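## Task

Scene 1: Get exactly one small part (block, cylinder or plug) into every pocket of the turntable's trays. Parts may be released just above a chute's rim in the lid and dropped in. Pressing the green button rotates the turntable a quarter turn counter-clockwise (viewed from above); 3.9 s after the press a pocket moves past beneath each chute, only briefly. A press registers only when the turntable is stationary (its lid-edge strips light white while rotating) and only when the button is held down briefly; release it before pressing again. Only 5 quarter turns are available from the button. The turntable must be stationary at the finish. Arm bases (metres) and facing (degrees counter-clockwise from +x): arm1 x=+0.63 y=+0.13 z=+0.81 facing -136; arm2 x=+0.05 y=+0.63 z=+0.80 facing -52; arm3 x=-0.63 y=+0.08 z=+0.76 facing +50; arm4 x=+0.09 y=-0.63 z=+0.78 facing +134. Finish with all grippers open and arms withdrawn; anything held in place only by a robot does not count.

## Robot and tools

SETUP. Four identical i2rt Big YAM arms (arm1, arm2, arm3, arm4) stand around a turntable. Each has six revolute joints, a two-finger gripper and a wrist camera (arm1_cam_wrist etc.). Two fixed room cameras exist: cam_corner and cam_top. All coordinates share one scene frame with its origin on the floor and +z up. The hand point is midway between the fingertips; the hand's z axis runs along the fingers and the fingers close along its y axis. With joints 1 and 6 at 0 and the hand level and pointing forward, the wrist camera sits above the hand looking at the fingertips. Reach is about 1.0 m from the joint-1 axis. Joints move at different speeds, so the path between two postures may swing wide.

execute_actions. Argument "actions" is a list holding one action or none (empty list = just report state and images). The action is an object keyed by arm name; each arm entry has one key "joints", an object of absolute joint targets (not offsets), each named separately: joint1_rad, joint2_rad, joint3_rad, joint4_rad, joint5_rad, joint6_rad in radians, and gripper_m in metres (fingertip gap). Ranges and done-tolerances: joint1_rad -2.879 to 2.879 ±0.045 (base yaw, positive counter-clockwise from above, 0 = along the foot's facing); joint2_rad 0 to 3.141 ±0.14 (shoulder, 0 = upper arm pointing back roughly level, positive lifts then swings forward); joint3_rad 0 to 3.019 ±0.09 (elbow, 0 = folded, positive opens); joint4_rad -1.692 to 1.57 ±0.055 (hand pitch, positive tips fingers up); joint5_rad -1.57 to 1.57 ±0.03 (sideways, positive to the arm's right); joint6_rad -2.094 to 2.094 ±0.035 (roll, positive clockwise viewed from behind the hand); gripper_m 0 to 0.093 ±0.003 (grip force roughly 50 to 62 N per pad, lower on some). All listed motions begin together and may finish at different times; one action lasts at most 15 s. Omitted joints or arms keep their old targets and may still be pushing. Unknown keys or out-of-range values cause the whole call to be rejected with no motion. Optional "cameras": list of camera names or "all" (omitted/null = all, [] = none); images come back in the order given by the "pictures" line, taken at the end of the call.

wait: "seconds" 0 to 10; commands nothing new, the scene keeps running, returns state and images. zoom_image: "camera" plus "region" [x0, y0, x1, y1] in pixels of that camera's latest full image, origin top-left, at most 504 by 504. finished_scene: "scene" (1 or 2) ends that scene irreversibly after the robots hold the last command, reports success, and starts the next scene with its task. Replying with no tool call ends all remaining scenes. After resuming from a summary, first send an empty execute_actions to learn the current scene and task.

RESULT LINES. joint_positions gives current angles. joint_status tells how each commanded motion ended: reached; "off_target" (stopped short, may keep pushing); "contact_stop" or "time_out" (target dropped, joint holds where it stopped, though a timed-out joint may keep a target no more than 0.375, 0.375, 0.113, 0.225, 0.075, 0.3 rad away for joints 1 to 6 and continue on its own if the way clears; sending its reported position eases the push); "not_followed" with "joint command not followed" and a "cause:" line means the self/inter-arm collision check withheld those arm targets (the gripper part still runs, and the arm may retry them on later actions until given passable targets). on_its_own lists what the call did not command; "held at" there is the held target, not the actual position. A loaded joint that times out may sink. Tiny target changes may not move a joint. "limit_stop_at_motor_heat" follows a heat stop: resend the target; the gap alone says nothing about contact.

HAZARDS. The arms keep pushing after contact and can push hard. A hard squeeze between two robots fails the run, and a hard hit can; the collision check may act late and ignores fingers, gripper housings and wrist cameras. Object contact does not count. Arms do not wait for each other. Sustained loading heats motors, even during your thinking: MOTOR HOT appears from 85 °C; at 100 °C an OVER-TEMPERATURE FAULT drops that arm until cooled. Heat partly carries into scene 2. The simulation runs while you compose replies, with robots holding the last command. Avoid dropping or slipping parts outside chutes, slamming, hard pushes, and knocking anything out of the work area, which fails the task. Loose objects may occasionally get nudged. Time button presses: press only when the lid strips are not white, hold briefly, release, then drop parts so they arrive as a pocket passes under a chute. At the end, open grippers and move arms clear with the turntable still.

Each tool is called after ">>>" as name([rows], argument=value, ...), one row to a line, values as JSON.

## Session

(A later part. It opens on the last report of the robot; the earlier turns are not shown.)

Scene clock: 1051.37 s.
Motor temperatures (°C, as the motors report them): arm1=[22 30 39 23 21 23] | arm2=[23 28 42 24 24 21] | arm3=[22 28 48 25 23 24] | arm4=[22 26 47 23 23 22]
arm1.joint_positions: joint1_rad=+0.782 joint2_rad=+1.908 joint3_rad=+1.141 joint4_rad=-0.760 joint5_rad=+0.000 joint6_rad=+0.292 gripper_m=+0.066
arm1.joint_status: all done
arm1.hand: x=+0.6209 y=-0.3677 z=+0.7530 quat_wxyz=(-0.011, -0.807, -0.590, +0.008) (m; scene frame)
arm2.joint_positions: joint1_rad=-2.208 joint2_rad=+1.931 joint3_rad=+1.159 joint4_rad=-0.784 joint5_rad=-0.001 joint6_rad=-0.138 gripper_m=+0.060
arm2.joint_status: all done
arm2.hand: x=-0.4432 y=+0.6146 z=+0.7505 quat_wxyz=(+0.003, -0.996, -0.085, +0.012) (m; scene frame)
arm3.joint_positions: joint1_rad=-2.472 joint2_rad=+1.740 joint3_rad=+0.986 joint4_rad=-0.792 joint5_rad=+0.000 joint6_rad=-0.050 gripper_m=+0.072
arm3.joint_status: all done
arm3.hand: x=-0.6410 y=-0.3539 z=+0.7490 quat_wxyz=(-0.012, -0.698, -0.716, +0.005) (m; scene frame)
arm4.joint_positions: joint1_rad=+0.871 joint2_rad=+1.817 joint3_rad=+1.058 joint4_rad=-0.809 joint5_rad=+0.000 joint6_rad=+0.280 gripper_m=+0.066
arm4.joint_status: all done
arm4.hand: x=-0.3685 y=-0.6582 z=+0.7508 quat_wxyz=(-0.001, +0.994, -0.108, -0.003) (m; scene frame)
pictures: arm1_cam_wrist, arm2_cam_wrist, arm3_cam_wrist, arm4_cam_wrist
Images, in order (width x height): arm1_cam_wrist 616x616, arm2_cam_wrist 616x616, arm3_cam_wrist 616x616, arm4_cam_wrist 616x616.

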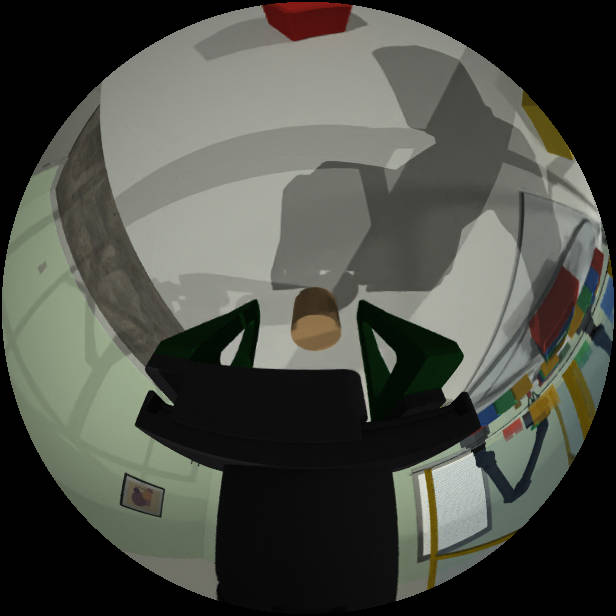

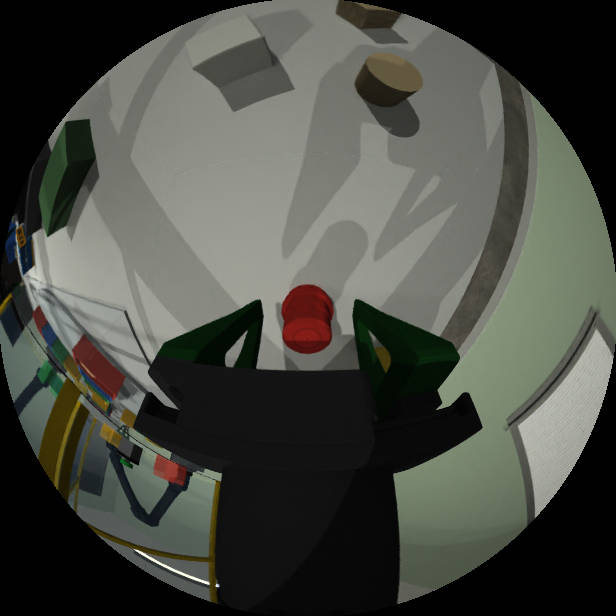

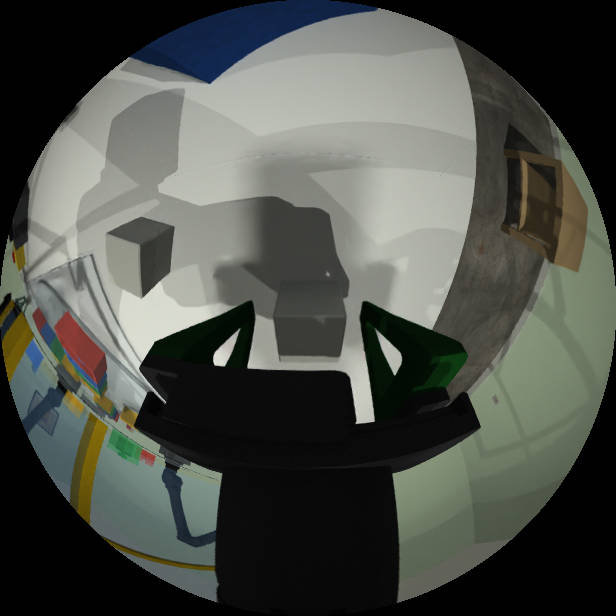

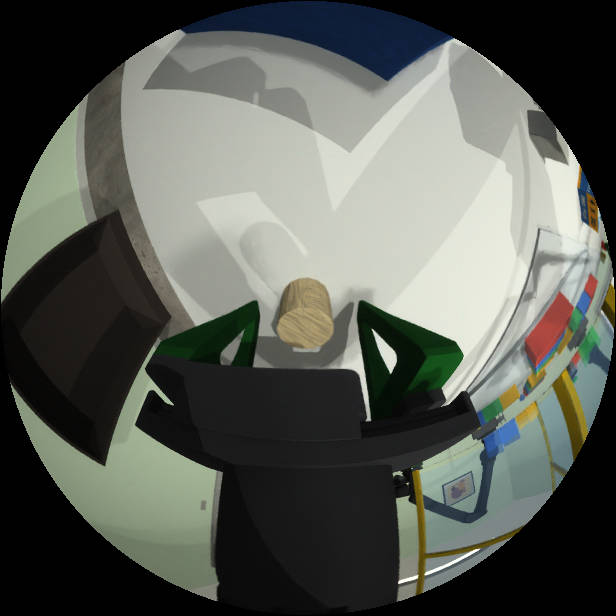

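>>> execute_actions([
  {"arm1":{"joints":{"joint3_rad":1.109,"gripper_m":0.052}},"arm2":{"joints":{"joint3_rad":1.133,"gripper_m":0.05}},"arm3":{"joints":{"joint3_rad":0.964,"gripper_m":0.056}},"arm4":{"joints":{"joint4_rad":-0.791,"gripper_m":0.022}}},
], cameras=["arm1_cam_wrist","arm2_cam_wrist","arm3_cam_wrist","arm4_cam_wrist"])

Scene clock: 1065.33 s.
Motor temperatures (°C, as the motors report them): arm1=[22 31 38 23 21 23] | arm2=[23 29 40 24 24 21] | arm3=[22 29 49 25 23 24] | arm4=[22 27 45 23 23 22]
arm1.joint_positions: joint1_rad=+0.782 joint2_rad=+1.906 joint3_rad=+1.111 joint4_rad=-0.757 joint5_rad=+0.000 joint6_rad=+0.292 gripper_m=+0.052
arm1.joint_status: all done
arm1.hand: x=+0.6211 y=-0.3535 z=+0.7458 quat_wxyz=(-0.002, -0.808, -0.590, +0.000) (m; scene frame)
arm2.joint_positions: joint1_rad=-2.208 joint2_rad=+1.931 joint3_rad=+1.132 joint4_rad=-0.782 joint5_rad=-0.001 joint6_rad=-0.138 gripper_m=+0.050
arm2.joint_status: all done
arm2.hand: x=-0.4295 y=+0.6151 z=+0.7430 quat_wxyz=(+0.002, -0.996, -0.085, -0.001) (m; scene frame)
arm3.joint_positions: joint1_rad=-2.472 joint2_rad=+1.739 joint3_rad=+0.968 joint4_rad=-0.790 joint5_rad=+0.000 joint6_rad=-0.050 gripper_m=+0.056
arm3.joint_status: all done
arm3.hand: x=-0.6407 y=-0.3455 z=+0.7444 quat_wxyz=(-0.007, -0.698, -0.716, -0.001) (m; scene frame)
arm4.joint_positions: joint1_rad=+0.871 joint2_rad=+1.817 joint3_rad=+1.058 joint4_rad=-0.801 joint5_rad=+0.000 joint6_rad=+0.280 gripper_m=+0.031
arm4.joint_status: gripper_m off_target (ended at +0.031, target +0.022); the others done
arm4.hand: x=-0.3705 y=-0.6584 z=+0.7509 quat_wxyz=(-0.001, +0.994, -0.108, -0.007) (m; scene frame)
pictures: arm1_cam_wrist, arm2_cam_wrist, arm3_cam_wrist, arm4_cam_wrist
Images, in order (width x height): arm1_cam_wrist 616x616, arm2_cam_wrist 616x616, arm3_cam_wrist 616x616, arm4_cam_wrist 616x616.

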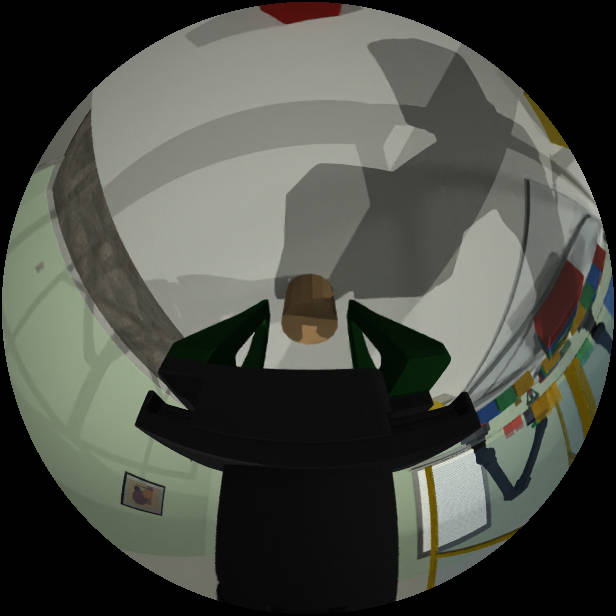

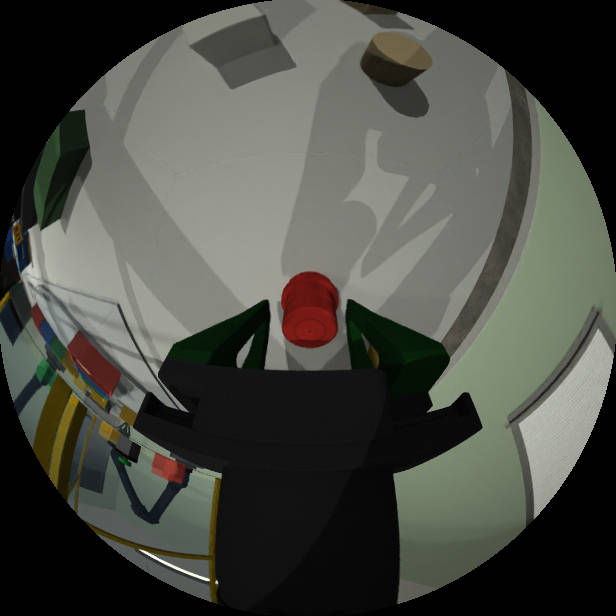

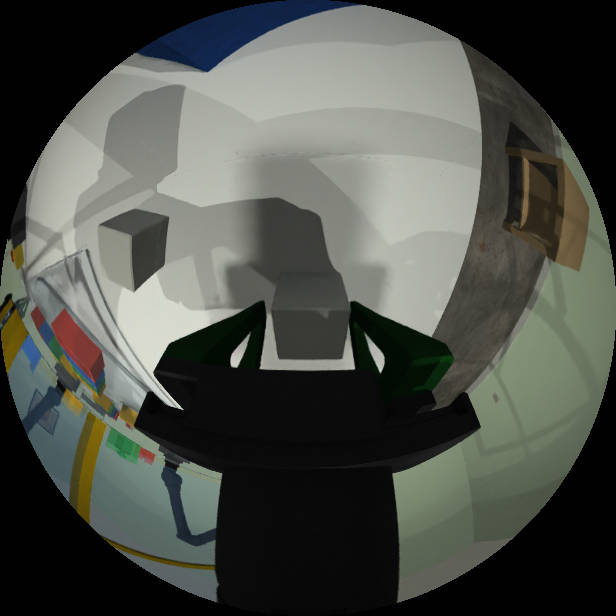

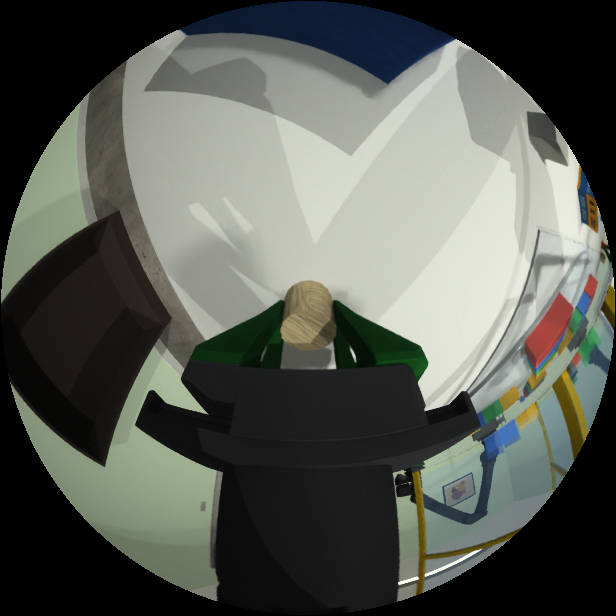

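>>> execute_actions([
  {"arm1":{"joints":{"gripper_m":0.022}},"arm2":{"joints":{"joint4_rad":-0.757,"gripper_m":0.018}},"arm3":{"joints":{"gripper_m":0.029}}},
], cameras=[])

>>> execute_actions([
  {"arm1":{"joints":{"joint1_rad":0.6,"joint2_rad":1.42,"joint3_rad":1.14,"joint4_rad":-1.28}},"arm2":{"joints":{"joint2_rad":1.15,"joint3_rad":1.145,"joint4_rad":-1.5}},"arm3":{"joints":{"joint2_rad":1.1,"joint3_rad":0.98,"joint4_rad":-1.42,"joint6_rad":-0.171}},"arm4":{"joints":{"joint2_rad":1.312,"joint3_rad":1.075,"joint4_rad":-1.315}}},
], cameras=["arm1_cam_wrist","arm2_cam_wrist","arm3_cam_wrist","arm4_cam_wrist"])

Scene clock: 1089.53 s.
Motor temperatures (°C, as the motors report them): arm1=[22 32 37 23 21 23] | arm2=[23 30 38 24 24 21] | arm3=[22 29 46 25 23 24] | arm4=[22 28 44 23 23 22]
arm1.joint_positions: joint1_rad=+0.782 joint2_rad=+1.906 joint3_rad=+1.111 joint4_rad=-0.757 joint5_rad=+0.000 joint6_rad=+0.292 gripper_m=+0.031
arm1.joint_status: gripper_m off_target (ended at +0.031, target +0.022)
arm1.hand: x=+0.6211 y=-0.3535 z=+0.7458 quat_wxyz=(-0.002, -0.808, -0.590, +0.000) (m; scene frame)
arm2.joint_positions: joint1_rad=-2.208 joint2_rad=+1.931 joint3_rad=+1.132 joint4_rad=-0.774 joint5_rad=-0.001 joint6_rad=-0.138 gripper_m=+0.028
arm2.joint_status: gripper_m off_target (ended at +0.028, target +0.018); the others done
arm2.hand: x=-0.4314 y=+0.6151 z=+0.7430 quat_wxyz=(+0.002, -0.996, -0.085, +0.003) (m; scene frame)
arm3.joint_positions: joint1_rad=-2.472 joint2_rad=+1.739 joint3_rad=+0.968 joint4_rad=-0.790 joint5_rad=+0.000 joint6_rad=-0.050 gripper_m=+0.040
arm3.joint_status: gripper_m off_target (ended at +0.040, target +0.029)
arm3.hand: x=-0.6407 y=-0.3455 z=+0.7444 quat_wxyz=(-0.007, -0.698, -0.716, -0.001) (m; scene frame)
arm4.joint_positions: joint1_rad=+0.871 joint2_rad=+1.817 joint3_rad=+1.058 joint4_rad=-0.801 joint5_rad=+0.000 joint6_rad=+0.280 gripper_m=+0.031
arm4.joint_status: not commanded
arm4.hand: x=-0.3705 y=-0.6584 z=+0.7509 quat_wxyz=(-0.001, +0.994, -0.108, -0.007) (m; scene frame)
pictures: none
No camera images: the call's "cameras" was empty. Leave "cameras" out to get every camera's image.

Scene clock: 1090.93 s.
Motor temperatures (°C, as the motors report them): arm1=[22 31 37 23 21 23] | arm2=[23 30 38 24 24 21] | arm3=[22 29 46 25 23 24] | arm4=[22 28 44 23 23 22]
arm1.joint_positions: joint1_rad=+0.586 joint2_rad=+1.406 joint3_rad=+1.118 joint4_rad=-1.271 joint5_rad=+0.000 joint6_rad=+0.292 gripper_m=+0.031
arm1.joint_status: all done
arm1.hand: x=+0.5453 y=-0.2608 z=+0.9607 quat_wxyz=(+0.003, -0.861, -0.508, -0.001) (m; scene frame)
arm2.joint_positions: joint1_rad=-2.208 joint2_rad=+1.150 joint3_rad=+1.132 joint4_rad=-1.487 joint5_rad=-0.001 joint6_rad=-0.138 gripper_m=+0.028
arm2.joint_status: all done
arm2.hand: x=-0.2714 y=+0.6188 z=+1.0521 quat_wxyz=(+0.004, -0.996, -0.085, +0.037) (m; scene frame)
arm3.joint_positions: joint1_rad=-2.472 joint2_rad=+1.092 joint3_rad=+0.968 joint4_rad=-1.411 joint5_rad=+0.000 joint6_rad=-0.160 gripper_m=+0.040
arm3.joint_status: all done
arm3.hand: x=-0.6399 y=-0.2128 z=+0.9694 quat_wxyz=(-0.015, -0.657, -0.753, +0.010) (m; scene frame)
arm4.joint_positions: joint1_rad=+0.871 joint2_rad=+1.302 joint3_rad=+1.058 joint4_rad=-1.307 joint5_rad=+0.000 joint6_rad=+0.280 gripper_m=+0.031
arm4.joint_status: all done
arm4.hand: x=-0.2724 y=-0.6529 z=+0.9539 quat_wxyz=(+0.000, +0.994, -0.108, -0.012) (m; scene frame)
pictures: arm1_cam_wrist, arm2_cam_wrist, arm3_cam_wrist, arm4_cam_wrist
Images, in order (width x height): arm1_cam_wrist 616x616, arm2_cam_wrist 616x616, arm3_cam_wrist 616x616, arm4_cam_wrist 616x616.

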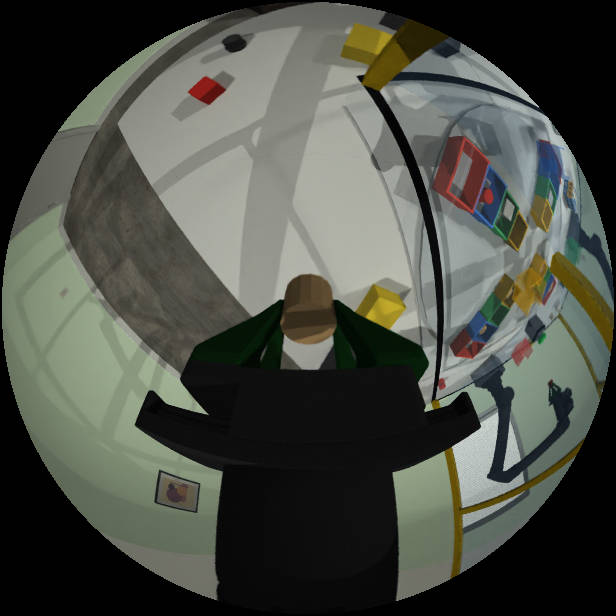

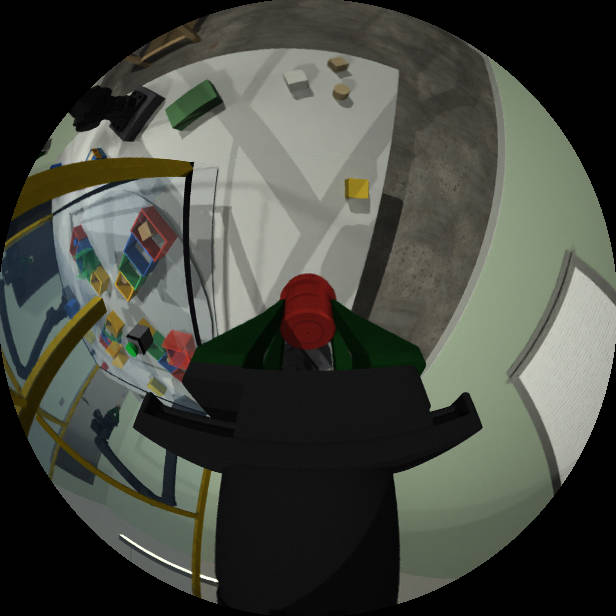

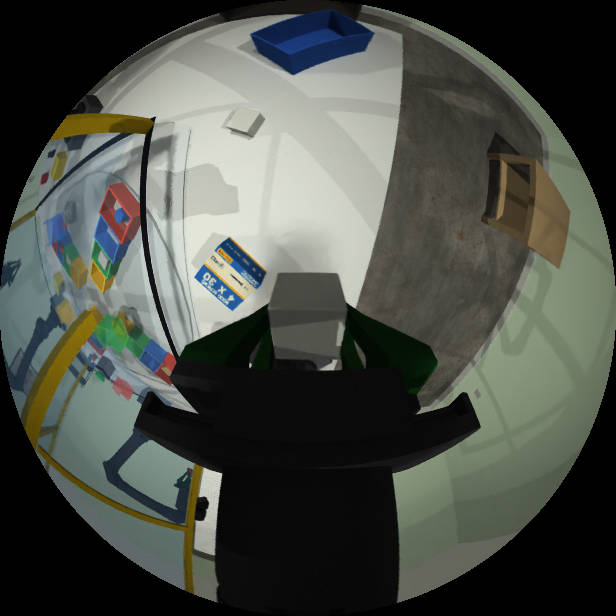

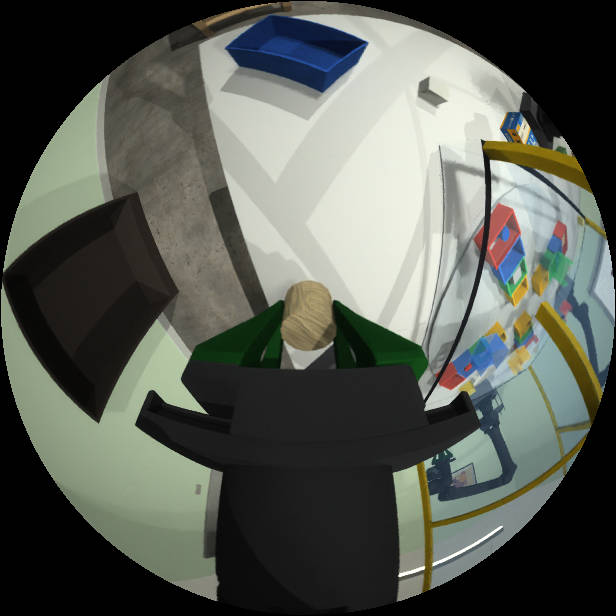

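>>> execute_actions([
  {"arm1":{"joints":{"joint1_rad":-0.511,"joint3_rad":1.17}},"arm2":{"joints":{"joint1_rad":-0.767,"joint3_rad":1.235}},"arm3":{"joints":{"joint1_rad":-1.068}},"arm4":{"joints":{"joint1_rad":-0.519}}},
], cameras=["cam_top"])

Scene clock: 1097.77 s.
Motor temperatures (°C, as the motors report them): arm1=[22 31 39 23 21 23] | arm2=[23 29 39 24 24 21] | arm3=[22 29 48 25 23 24] | arm4=[22 27 44 23 23 22]
arm1.joint_positions: joint1_rad=-0.508 joint2_rad=+1.407 joint3_rad=+1.134 joint4_rad=-1.272 joint5_rad=+0.000 joint6_rad=+0.292 gripper_m=+0.031
arm1.joint_status: all done
arm1.hand: x=+0.2421 y=+0.0218 z=+0.9704 quat_wxyz=(+0.005, -1.000, +0.014, +0.012) (m; scene frame)
arm2.joint_positions: joint1_rad=-0.767 joint2_rad=+1.150 joint3_rad=+1.183 joint4_rad=-1.488 joint5_rad=+0.000 joint6_rad=-0.138 gripper_m=+0.028
arm2.joint_status: all done
arm2.hand: x=+0.0220 y=+0.2914 z=+1.0686 quat_wxyz=(-0.031, -0.692, -0.720, +0.047) (m; scene frame)
arm3.joint_positions: joint1_rad=-1.073 joint2_rad=+1.097 joint3_rad=+0.968 joint4_rad=-1.411 joint5_rad=+0.000 joint6_rad=-0.162 gripper_m=+0.040
arm3.joint_status: all done
arm3.hand: x=-0.3421 y=+0.0245 z=+0.9713 quat_wxyz=(-0.021, -0.017, -1.000, +0.002) (m; scene frame)
arm4.joint_positions: joint1_rad=-0.521 joint2_rad=+1.309 joint3_rad=+1.058 joint4_rad=-1.307 joint5_rad=+0.000 joint6_rad=+0.280 gripper_m=+0.031
arm4.joint_status: all done
arm4.hand: x=+0.0028 y=-0.2785 z=+0.9517 quat_wxyz=(-0.003, +0.694, -0.720, -0.008) (m; scene frame)
pictures: cam_top
Images, in order (width x height): cam_top 672x504.

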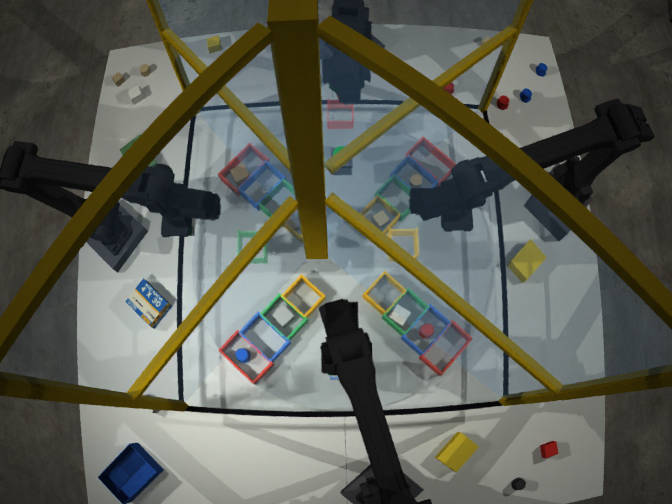

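>>> execute_actions([
  {"arm1":{"joints":{"joint2_rad":1.695,"joint3_rad":1.4,"joint4_rad":-1.219}},"arm2":{"joints":{"joint2_rad":1.47,"joint3_rad":1.205,"joint4_rad":-1.213}},"arm3":{"joints":{"joint2_rad":1.497,"joint3_rad":1.286,"joint4_rad":-1.263}},"arm4":{"joints":{"joint3_rad":1.008,"joint4_rad":-1.237}}},
])

Scene clock: 1107.10 s.
Motor temperatures (°C, as the motors report them): arm1=[22 31 41 23 21 23] | arm2=[23 29 41 24 24 21] | arm3=[22 28 49 25 23 24] | arm4=[22 27 44 23 23 22]
arm1.joint_positions: joint1_rad=-0.508 joint2_rad=+1.696 joint3_rad=+1.364 joint4_rad=-1.221 joint5_rad=+0.000 joint6_rad=+0.292 gripper_m=+0.031
arm1.joint_status: all done
arm1.hand: x=+0.1448 y=-0.0038 z=+0.9306 quat_wxyz=(+0.006, -1.000, +0.014, +0.008) (m; scene frame)
arm2.joint_positions: joint1_rad=-0.767 joint2_rad=+1.490 joint3_rad=+1.183 joint4_rad=-1.228 joint5_rad=+0.000 joint6_rad=-0.138 gripper_m=+0.028
arm2.joint_status: all done
arm2.hand: x=+0.0118 y=+0.1998 z=+0.9484 quat_wxyz=(-0.007, -0.693, -0.721, +0.015) (m; scene frame)
arm3.joint_positions: joint1_rad=-1.073 joint2_rad=+1.510 joint3_rad=+1.241 joint4_rad=-1.265 joint5_rad=+0.000 joint6_rad=-0.162 gripper_m=+0.040
arm3.joint_status: all done
arm3.hand: x=-0.1965 y=-0.0043 z=+0.9349 quat_wxyz=(-0.024, -0.017, -1.000, +0.003) (m; scene frame)
arm4.joint_positions: joint1_rad=-0.521 joint2_rad=+1.309 joint3_rad=+0.994 joint4_rad=-1.247 joint5_rad=+0.000 joint6_rad=+0.280 gripper_m=+0.031
arm4.joint_status: all done
arm4.hand: x=+0.0045 y=-0.2859 z=+0.9283 quat_wxyz=(-0.002, +0.694, -0.720, -0.006) (m; scene frame)
pictures: arm1_cam_wrist, arm2_cam_wrist, arm3_cam_wrist, arm4_cam_wrist, cam_corner, cam_top
Images, in order (width x height): arm1_cam_wrist 616x616, arm2_cam_wrist 616x616, arm3_cam_wrist 616x616, arm4_cam_wrist 616x616, cam_corner 672x504, cam_top 672x504.

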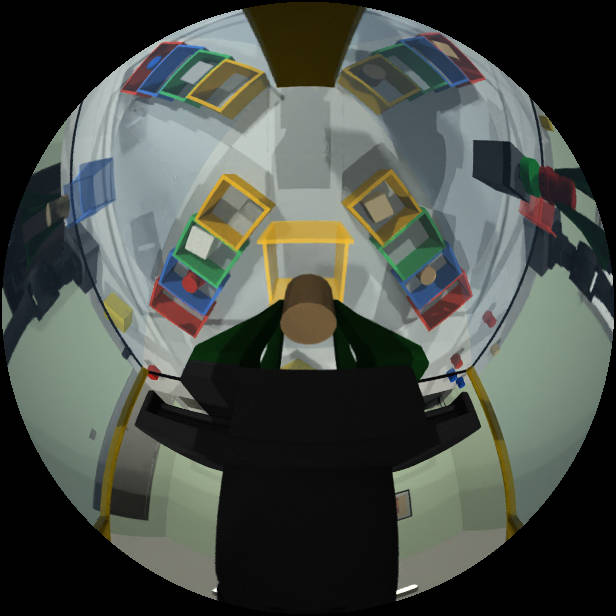

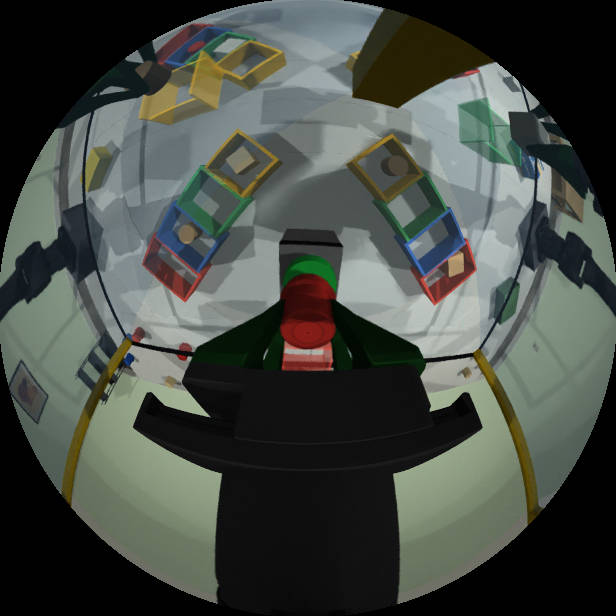

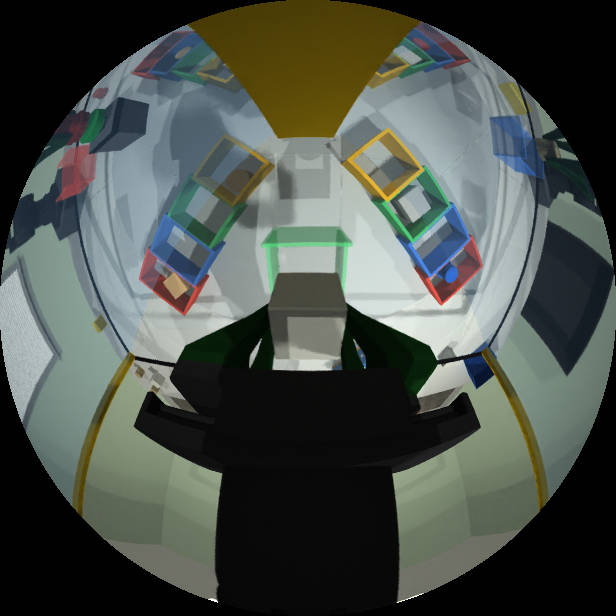

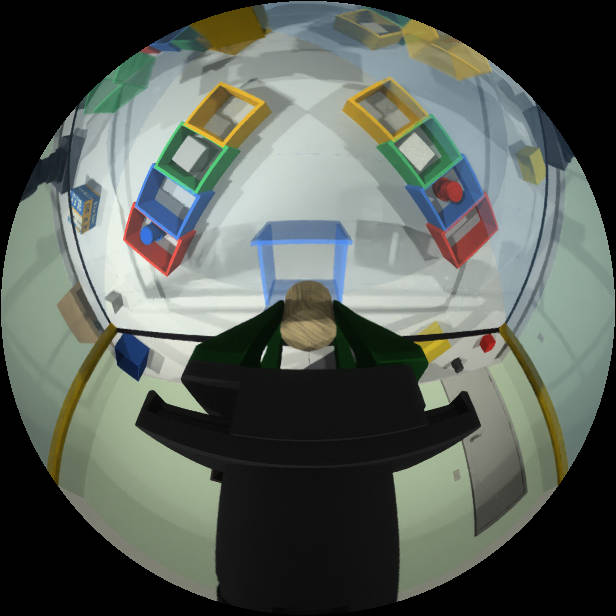

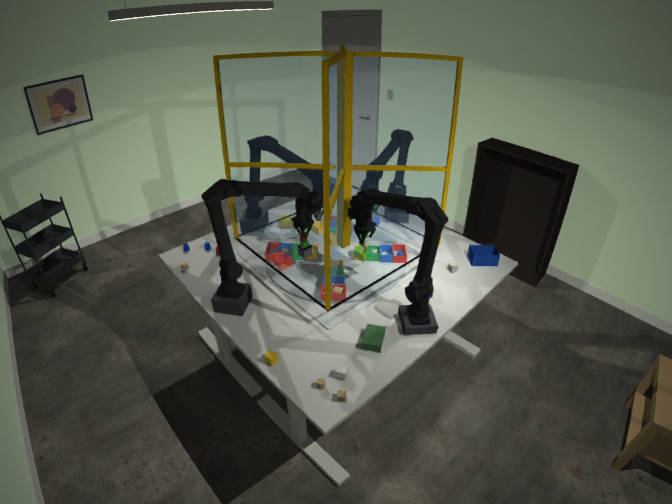

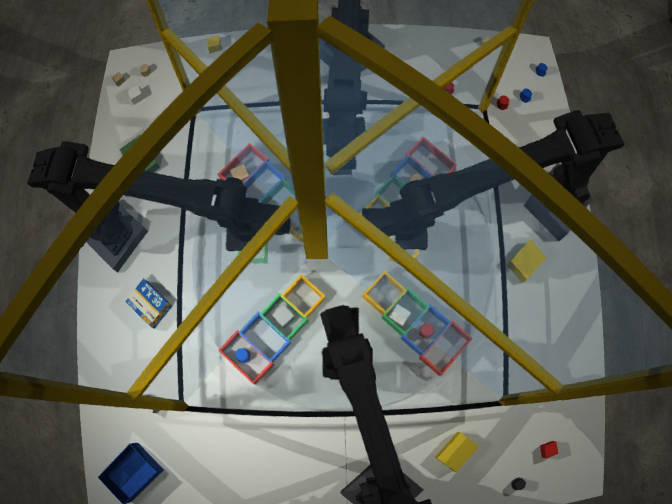

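>>> execute_actions([
  {"arm2":{"joints":{"joint2_rad":1.636,"joint3_rad":1.143}}},
], cameras=[])

>>> execute_actions([
  {"arm2":{"joints":{"joint1_rad":-0.812,"joint2_rad":1.158,"joint3_rad":1.2,"joint4_rad":-1.193}},"arm4":{"joints":{"joint1_rad":-0.506,"joint4_rad":-1.217}}},
], cameras=[])

>>> execute_actions([
  {"arm2":{"joints":{"joint3_rad":0.813}}},
], cameras=[])

>>> wait(seconds=0.58)

>>> execute_actions([
  {"arm1":{"joints":{"gripper_m":0.055}},"arm2":{"joints":{"gripper_m":0.055}},"arm3":{"joints":{"gripper_m":0.062}},"arm4":{"joints":{"gripper_m":0.055}}},
], cameras=["arm1_cam_wrist","arm2_cam_wrist","arm3_cam_wrist","arm4_cam_wrist"])

Scene clock: 1116.20 s.
Motor temperatures (°C, as the motors report them): arm1=[22 31 42 23 21 23] | arm2=[23 29 41 24 24 21] | arm3=[22 29 51 25 23 24] | arm4=[22 27 44 23 23 22]
arm1.joint_positions: joint1_rad=-0.508 joint2_rad=+1.696 joint3_rad=+1.364 joint4_rad=-1.221 joint5_rad=+0.000 joint6_rad=+0.292 gripper_m=+0.031
arm1.joint_status: not commanded
arm1.hand: x=+0.1448 y=-0.0038 z=+0.9306 quat_wxyz=(+0.006, -1.000, +0.014, +0.008) (m; scene frame)
arm2.joint_positions: joint1_rad=-0.767 joint2_rad=+1.524 joint3_rad=+1.174 joint4_rad=-1.227 joint5_rad=+0.000 joint6_rad=-0.138 gripper_m=+0.028
arm2.joint_status: all done
arm2.hand: x=+0.0119 y=+0.2024 z=+0.9312 quat_wxyz=(+0.007, -0.693, -0.721, -0.001) (m; scene frame)
arm3.joint_positions: joint1_rad=-1.073 joint2_rad=+1.510 joint3_rad=+1.241 joint4_rad=-1.265 joint5_rad=+0.000 joint6_rad=-0.162 gripper_m=+0.040
arm3.joint_status: not commanded
arm3.hand: x=-0.1965 y=-0.0043 z=+0.9349 quat_wxyz=(-0.024, -0.017, -1.000, +0.003) (m; scene frame)
arm4.joint_positions: joint1_rad=-0.521 joint2_rad=+1.309 joint3_rad=+0.994 joint4_rad=-1.247 joint5_rad=+0.000 joint6_rad=+0.280 gripper_m=+0.031
arm4.joint_status: not commanded
arm4.hand: x=+0.0045 y=-0.2859 z=+0.9283 quat_wxyz=(-0.002, +0.694, -0.720, -0.006) (m; scene frame)
pictures: none
No camera images: the call's "cameras" was empty. Leave "cameras" out to get every camera's image.

Scene clock: 1117.57 s.
Motor temperatures (°C, as the motors report them): arm1=[22 31 42 23 21 23] | arm2=[23 29 41 24 24 21] | arm3=[22 29 51 25 23 24] | arm4=[22 27 44 23 23 22]
arm1.joint_positions: joint1_rad=-0.508 joint2_rad=+1.696 joint3_rad=+1.364 joint4_rad=-1.221 joint5_rad=+0.000 joint6_rad=+0.292 gripper_m=+0.031
arm1.joint_status: not commanded
arm1.hand: x=+0.1448 y=-0.0038 z=+0.9306 quat_wxyz=(+0.006, -1.000, +0.014, +0.008) (m; scene frame)
arm2.joint_positions: joint1_rad=-0.808 joint2_rad=+1.149 joint3_rad=+1.179 joint4_rad=-1.208 joint5_rad=-0.003 joint6_rad=-0.138 gripper_m=+0.028
arm2.joint_status: all done
arm2.hand: x=-0.0003 y=+0.2280 z=+1.0845 quat_wxyz=(-0.114, -0.693, -0.694, +0.156) (m; scene frame)
arm3.joint_positions: joint1_rad=-1.073 joint2_rad=+1.510 joint3_rad=+1.241 joint4_rad=-1.265 joint5_rad=+0.000 joint6_rad=-0.162 gripper_m=+0.040
arm3.joint_status: not commanded
arm3.hand: x=-0.1965 y=-0.0043 z=+0.9349 quat_wxyz=(-0.024, -0.017, -1.000, +0.003) (m; scene frame)
arm4.joint_positions: joint1_rad=-0.513 joint2_rad=+1.309 joint3_rad=+0.994 joint4_rad=-1.227 joint5_rad=+0.000 joint6_rad=+0.280 gripper_m=+0.031
arm4.joint_status: all done
arm4.hand: x=+0.0004 y=-0.2819 z=+0.9285 quat_wxyz=(-0.007, +0.696, -0.717, -0.015) (m; scene frame)
pictures: none
No camera images: the call's "cameras" was empty. Leave "cameras" out to get every camera's image.

Scene clock: 1118.70 s.
Motor temperatures (°C, as the motors report them): arm1=[22 31 42 23 21 23] | arm2=[23 29 41 24 24 21] | arm3=[22 29 52 25 23 24] | arm4=[22 26 44 23 23 22]
arm1.joint_positions: joint1_rad=-0.508 joint2_rad=+1.696 joint3_rad=+1.364 joint4_rad=-1.221 joint5_rad=+0.000 joint6_rad=+0.292 gripper_m=+0.031
arm1.joint_status: not commanded
arm1.hand: x=+0.1448 y=-0.0038 z=+0.9306 quat_wxyz=(+0.006, -1.000, +0.014, +0.008) (m; scene frame)
arm2.joint_positions: joint1_rad=-0.808 joint2_rad=+1.153 joint3_rad=+0.806 joint4_rad=-1.204 joint5_rad=-0.003 joint6_rad=-0.138 gripper_m=+0.028
arm2.joint_status: all done
arm2.hand: x=+0.0137 y=+0.3381 z=+0.9250 quat_wxyz=(-0.002, -0.707, -0.707, +0.008) (m; scene frame)
arm3.joint_positions: joint1_rad=-1.073 joint2_rad=+1.510 joint3_rad=+1.241 joint4_rad=-1.265 joint5_rad=+0.000 joint6_rad=-0.162 gripper_m=+0.040
arm3.joint_status: not commanded
arm3.hand: x=-0.1965 y=-0.0043 z=+0.9349 quat_wxyz=(-0.024, -0.017, -1.000, +0.003) (m; scene frame)
arm4.joint_positions: joint1_rad=-0.513 joint2_rad=+1.309 joint3_rad=+0.994 joint4_rad=-1.227 joint5_rad=+0.000 joint6_rad=+0.280 gripper_m=+0.031
arm4.joint_status: not commanded
arm4.hand: x=+0.0004 y=-0.2819 z=+0.9285 quat_wxyz=(-0.007, +0.696, -0.717, -0.015) (m; scene frame)
pictures: none
No camera images: the call's "cameras" was empty. Leave "cameras" out to get every camera's image.

Scene clock: 1119.30 s.
Motor temperatures (°C, as the motors report them): arm1=[22 31 42 23 21 23] | arm2=[23 29 40 24 24 21] | arm3=[22 29 52 25 23 24] | arm4=[22 26 44 23 23 22]
arm1.joint_positions: joint1_rad=-0.508 joint2_rad=+1.696 joint3_rad=+1.364 joint4_rad=-1.221 joint5_rad=+0.000 joint6_rad=+0.292 gripper_m=+0.031
arm1.joint_status: not commanded
arm1.hand: x=+0.1448 y=-0.0038 z=+0.9306 quat_wxyz=(+0.006, -1.000, +0.014, +0.008) (m; scene frame)
arm2.joint_positions: joint1_rad=-0.808 joint2_rad=+1.153 joint3_rad=+0.806 joint4_rad=-1.204 joint5_rad=-0.003 joint6_rad=-0.138 gripper_m=+0.028
arm2.joint_status: all done
arm2.hand: x=+0.0137 y=+0.3381 z=+0.9250 quat_wxyz=(-0.002, -0.707, -0.707, +0.008) (m; scene frame)
arm3.joint_positions: joint1_rad=-1.073 joint2_rad=+1.510 joint3_rad=+1.241 joint4_rad=-1.265 joint5_rad=+0.000 joint6_rad=-0.162 gripper_m=+0.040
arm3.joint_status: not commanded
arm3.hand: x=-0.1965 y=-0.0043 z=+0.9349 quat_wxyz=(-0.024, -0.017, -1.000, +0.003) (m; scene frame)
arm4.joint_positions: joint1_rad=-0.513 joint2_rad=+1.309 joint3_rad=+0.994 joint4_rad=-1.227 joint5_rad=+0.000 joint6_rad=+0.280 gripper_m=+0.031
arm4.joint_status: not commanded
arm4.hand: x=+0.0004 y=-0.2819 z=+0.9285 quat_wxyz=(-0.007, +0.696, -0.717, -0.015) (m; scene frame)
wait: 0.60 s; at rest by 0.27 s
pictures: arm1_cam_wrist, arm2_cam_wrist, arm3_cam_wrist, arm4_cam_wrist, cam_corner, cam_top
Images, in order (width x height): arm1_cam_wrist 616x616, arm2_cam_wrist 616x616, arm3_cam_wrist 616x616, arm4_cam_wrist 616x616, cam_corner 672x504, cam_top 672x504.

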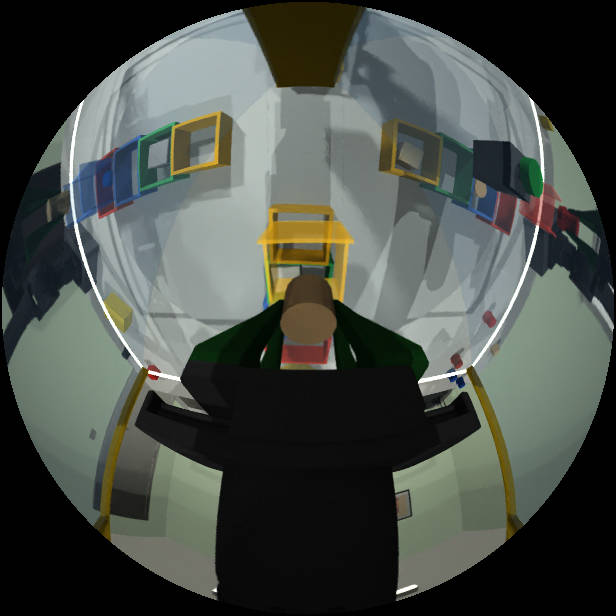

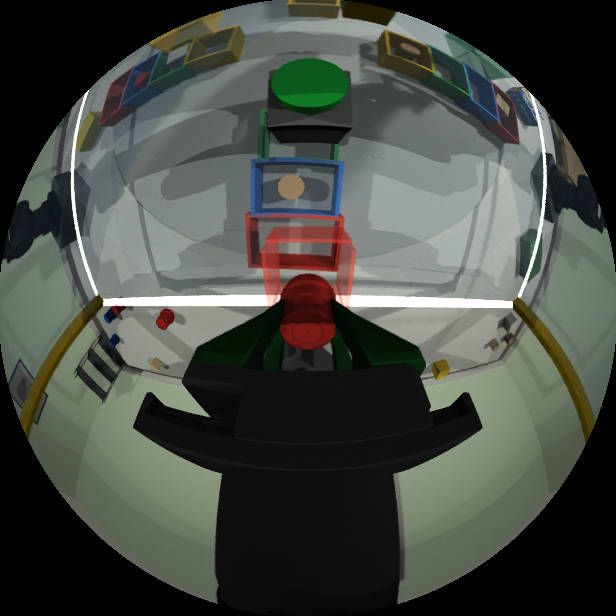

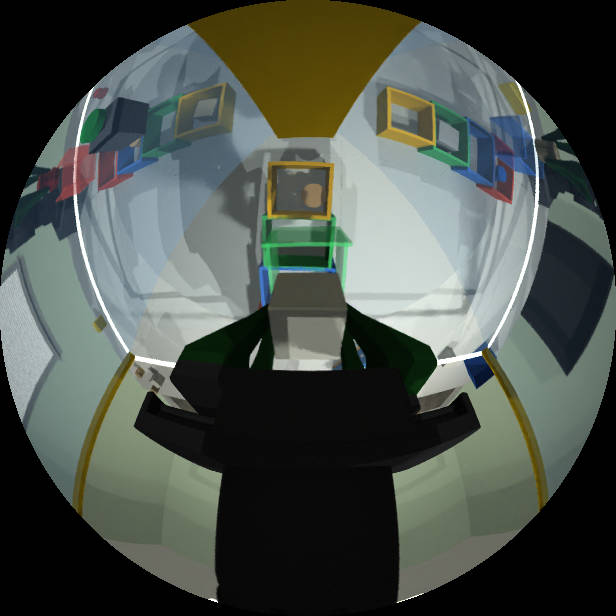

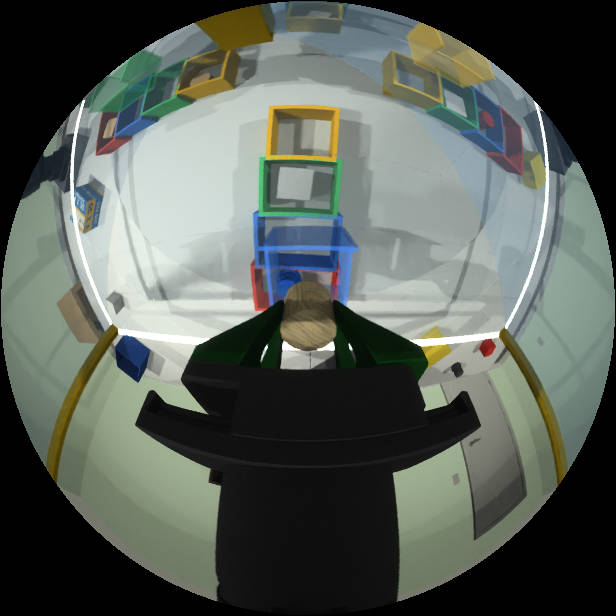

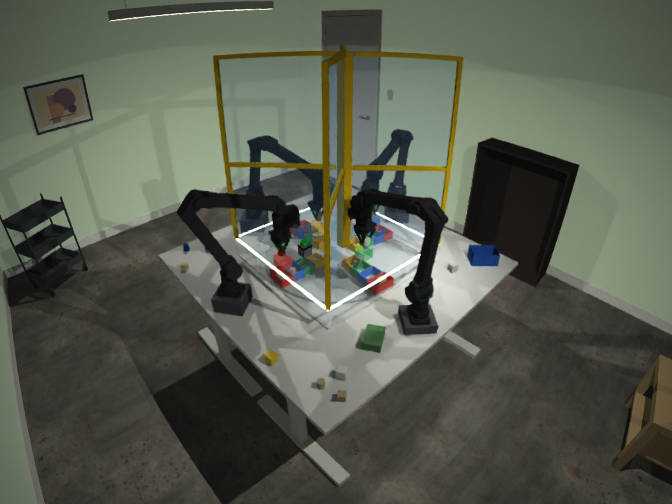

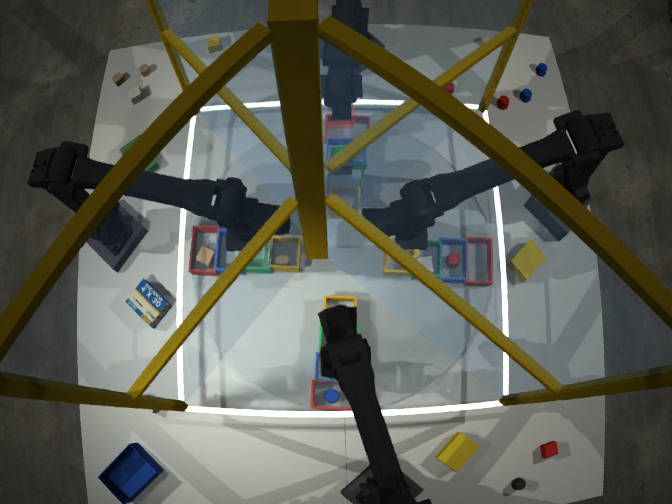

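Scene clock: 1119.87 s.
Motor temperatures (°C, as the motors report them): arm1=[22 31 42 23 21 23] | arm2=[23 29 40 24 24 21] | arm3=[22 29 52 25 23 24] | arm4=[22 26 44 23 23 22]
arm1.joint_positions: joint1_rad=-0.508 joint2_rad=+1.696 joint3_rad=+1.364 joint4_rad=-1.221 joint5_rad=+0.000 joint6_rad=+0.292 gripper_m=+0.055
arm1.joint_status: all done
arm1.hand: x=+0.1448 y=-0.0038 z=+0.9306 quat_wxyz=(+0.006, -1.000, +0.014, +0.008) (m; scene frame)
arm2.joint_positions: joint1_rad=-0.808 joint2_rad=+1.153 joint3_rad=+0.806 joint4_rad=-1.204 joint5_rad=-0.003 joint6_rad=-0.138 gripper_m=+0.055
arm2.joint_status: all done
arm2.hand: x=+0.0137 y=+0.3381 z=+0.9250 quat_wxyz=(-0.002, -0.707, -0.707, +0.008) (m; scene frame)
arm3.joint_positions: joint1_rad=-1.073 joint2_rad=+1.510 joint3_rad=+1.241 joint4_rad=-1.265 joint5_rad=+0.000 joint6_rad=-0.162 gripper_m=+0.062
arm3.joint_status: all done
arm3.hand: x=-0.1965 y=-0.0043 z=+0.9349 quat_wxyz=(-0.024, -0.017, -1.000, +0.003) (m; scene frame)
arm4.joint_positions: joint1_rad=-0.513 joint2_rad=+1.309 joint3_rad=+0.994 joint4_rad=-1.227 joint5_rad=+0.000 joint6_rad=+0.280 gripper_m=+0.055
arm4.joint_status: all done
arm4.hand: x=+0.0004 y=-0.2819 z=+0.9285 quat_wxyz=(-0.007, +0.696, -0.717, -0.015) (m; scene frame)
pictures: arm1_cam_wrist, arm2_cam_wrist, arm3_cam_wrist, arm4_cam_wrist
Images, in order (width x height): arm1_cam_wrist 616x616, arm2_cam_wrist 616x616, arm3_cam_wrist 616x616, arm4_cam_wrist 616x616.

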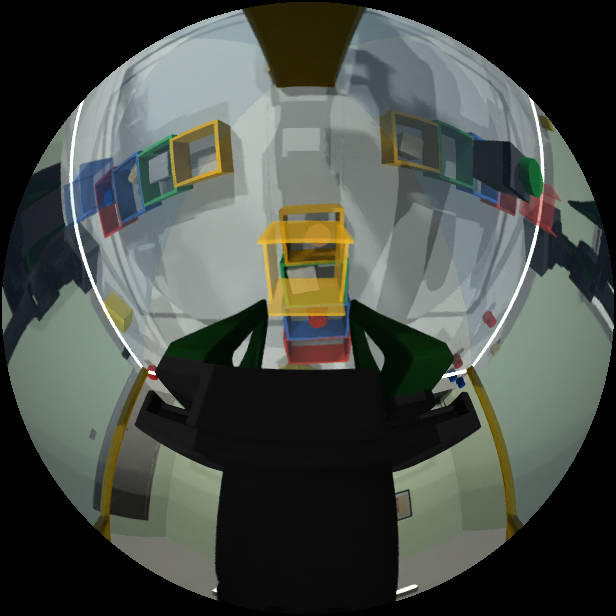

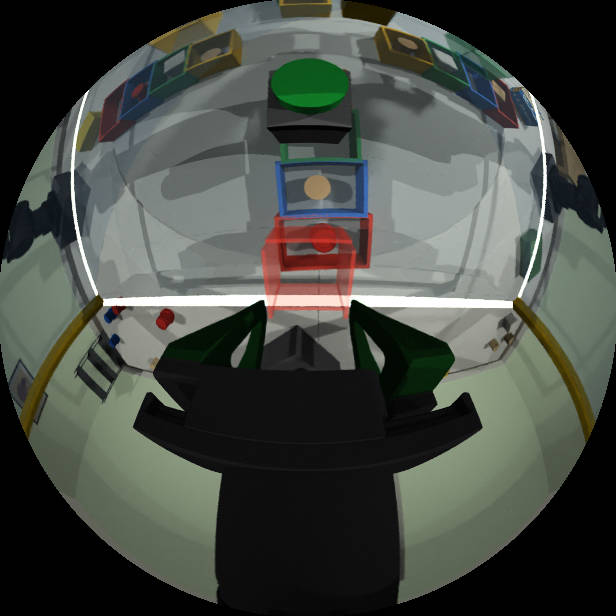

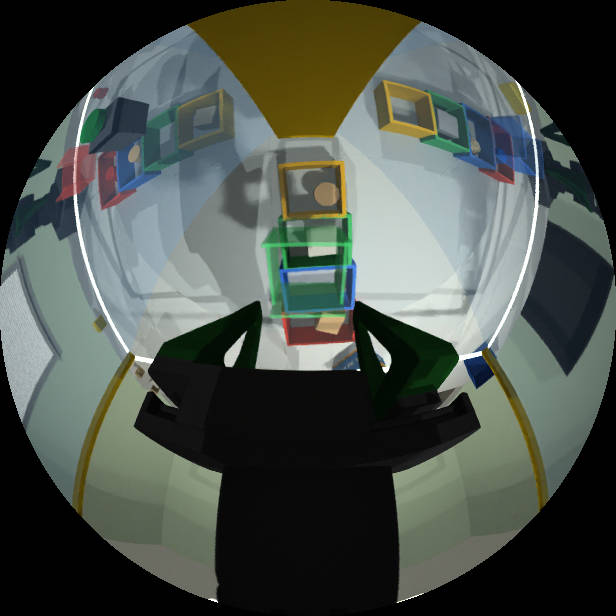

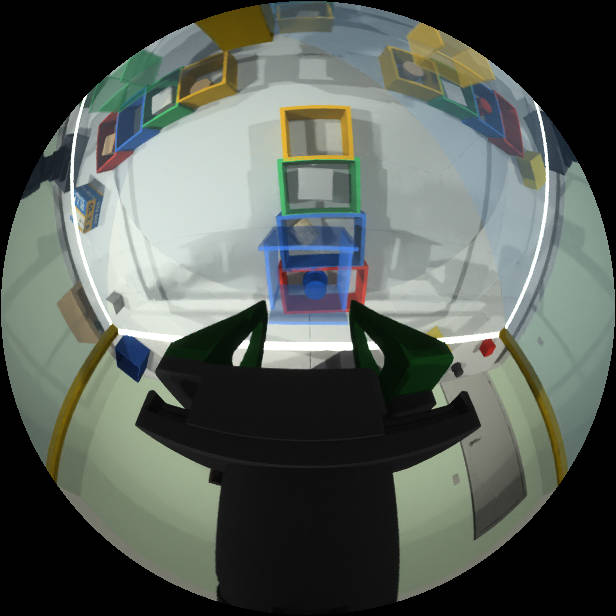

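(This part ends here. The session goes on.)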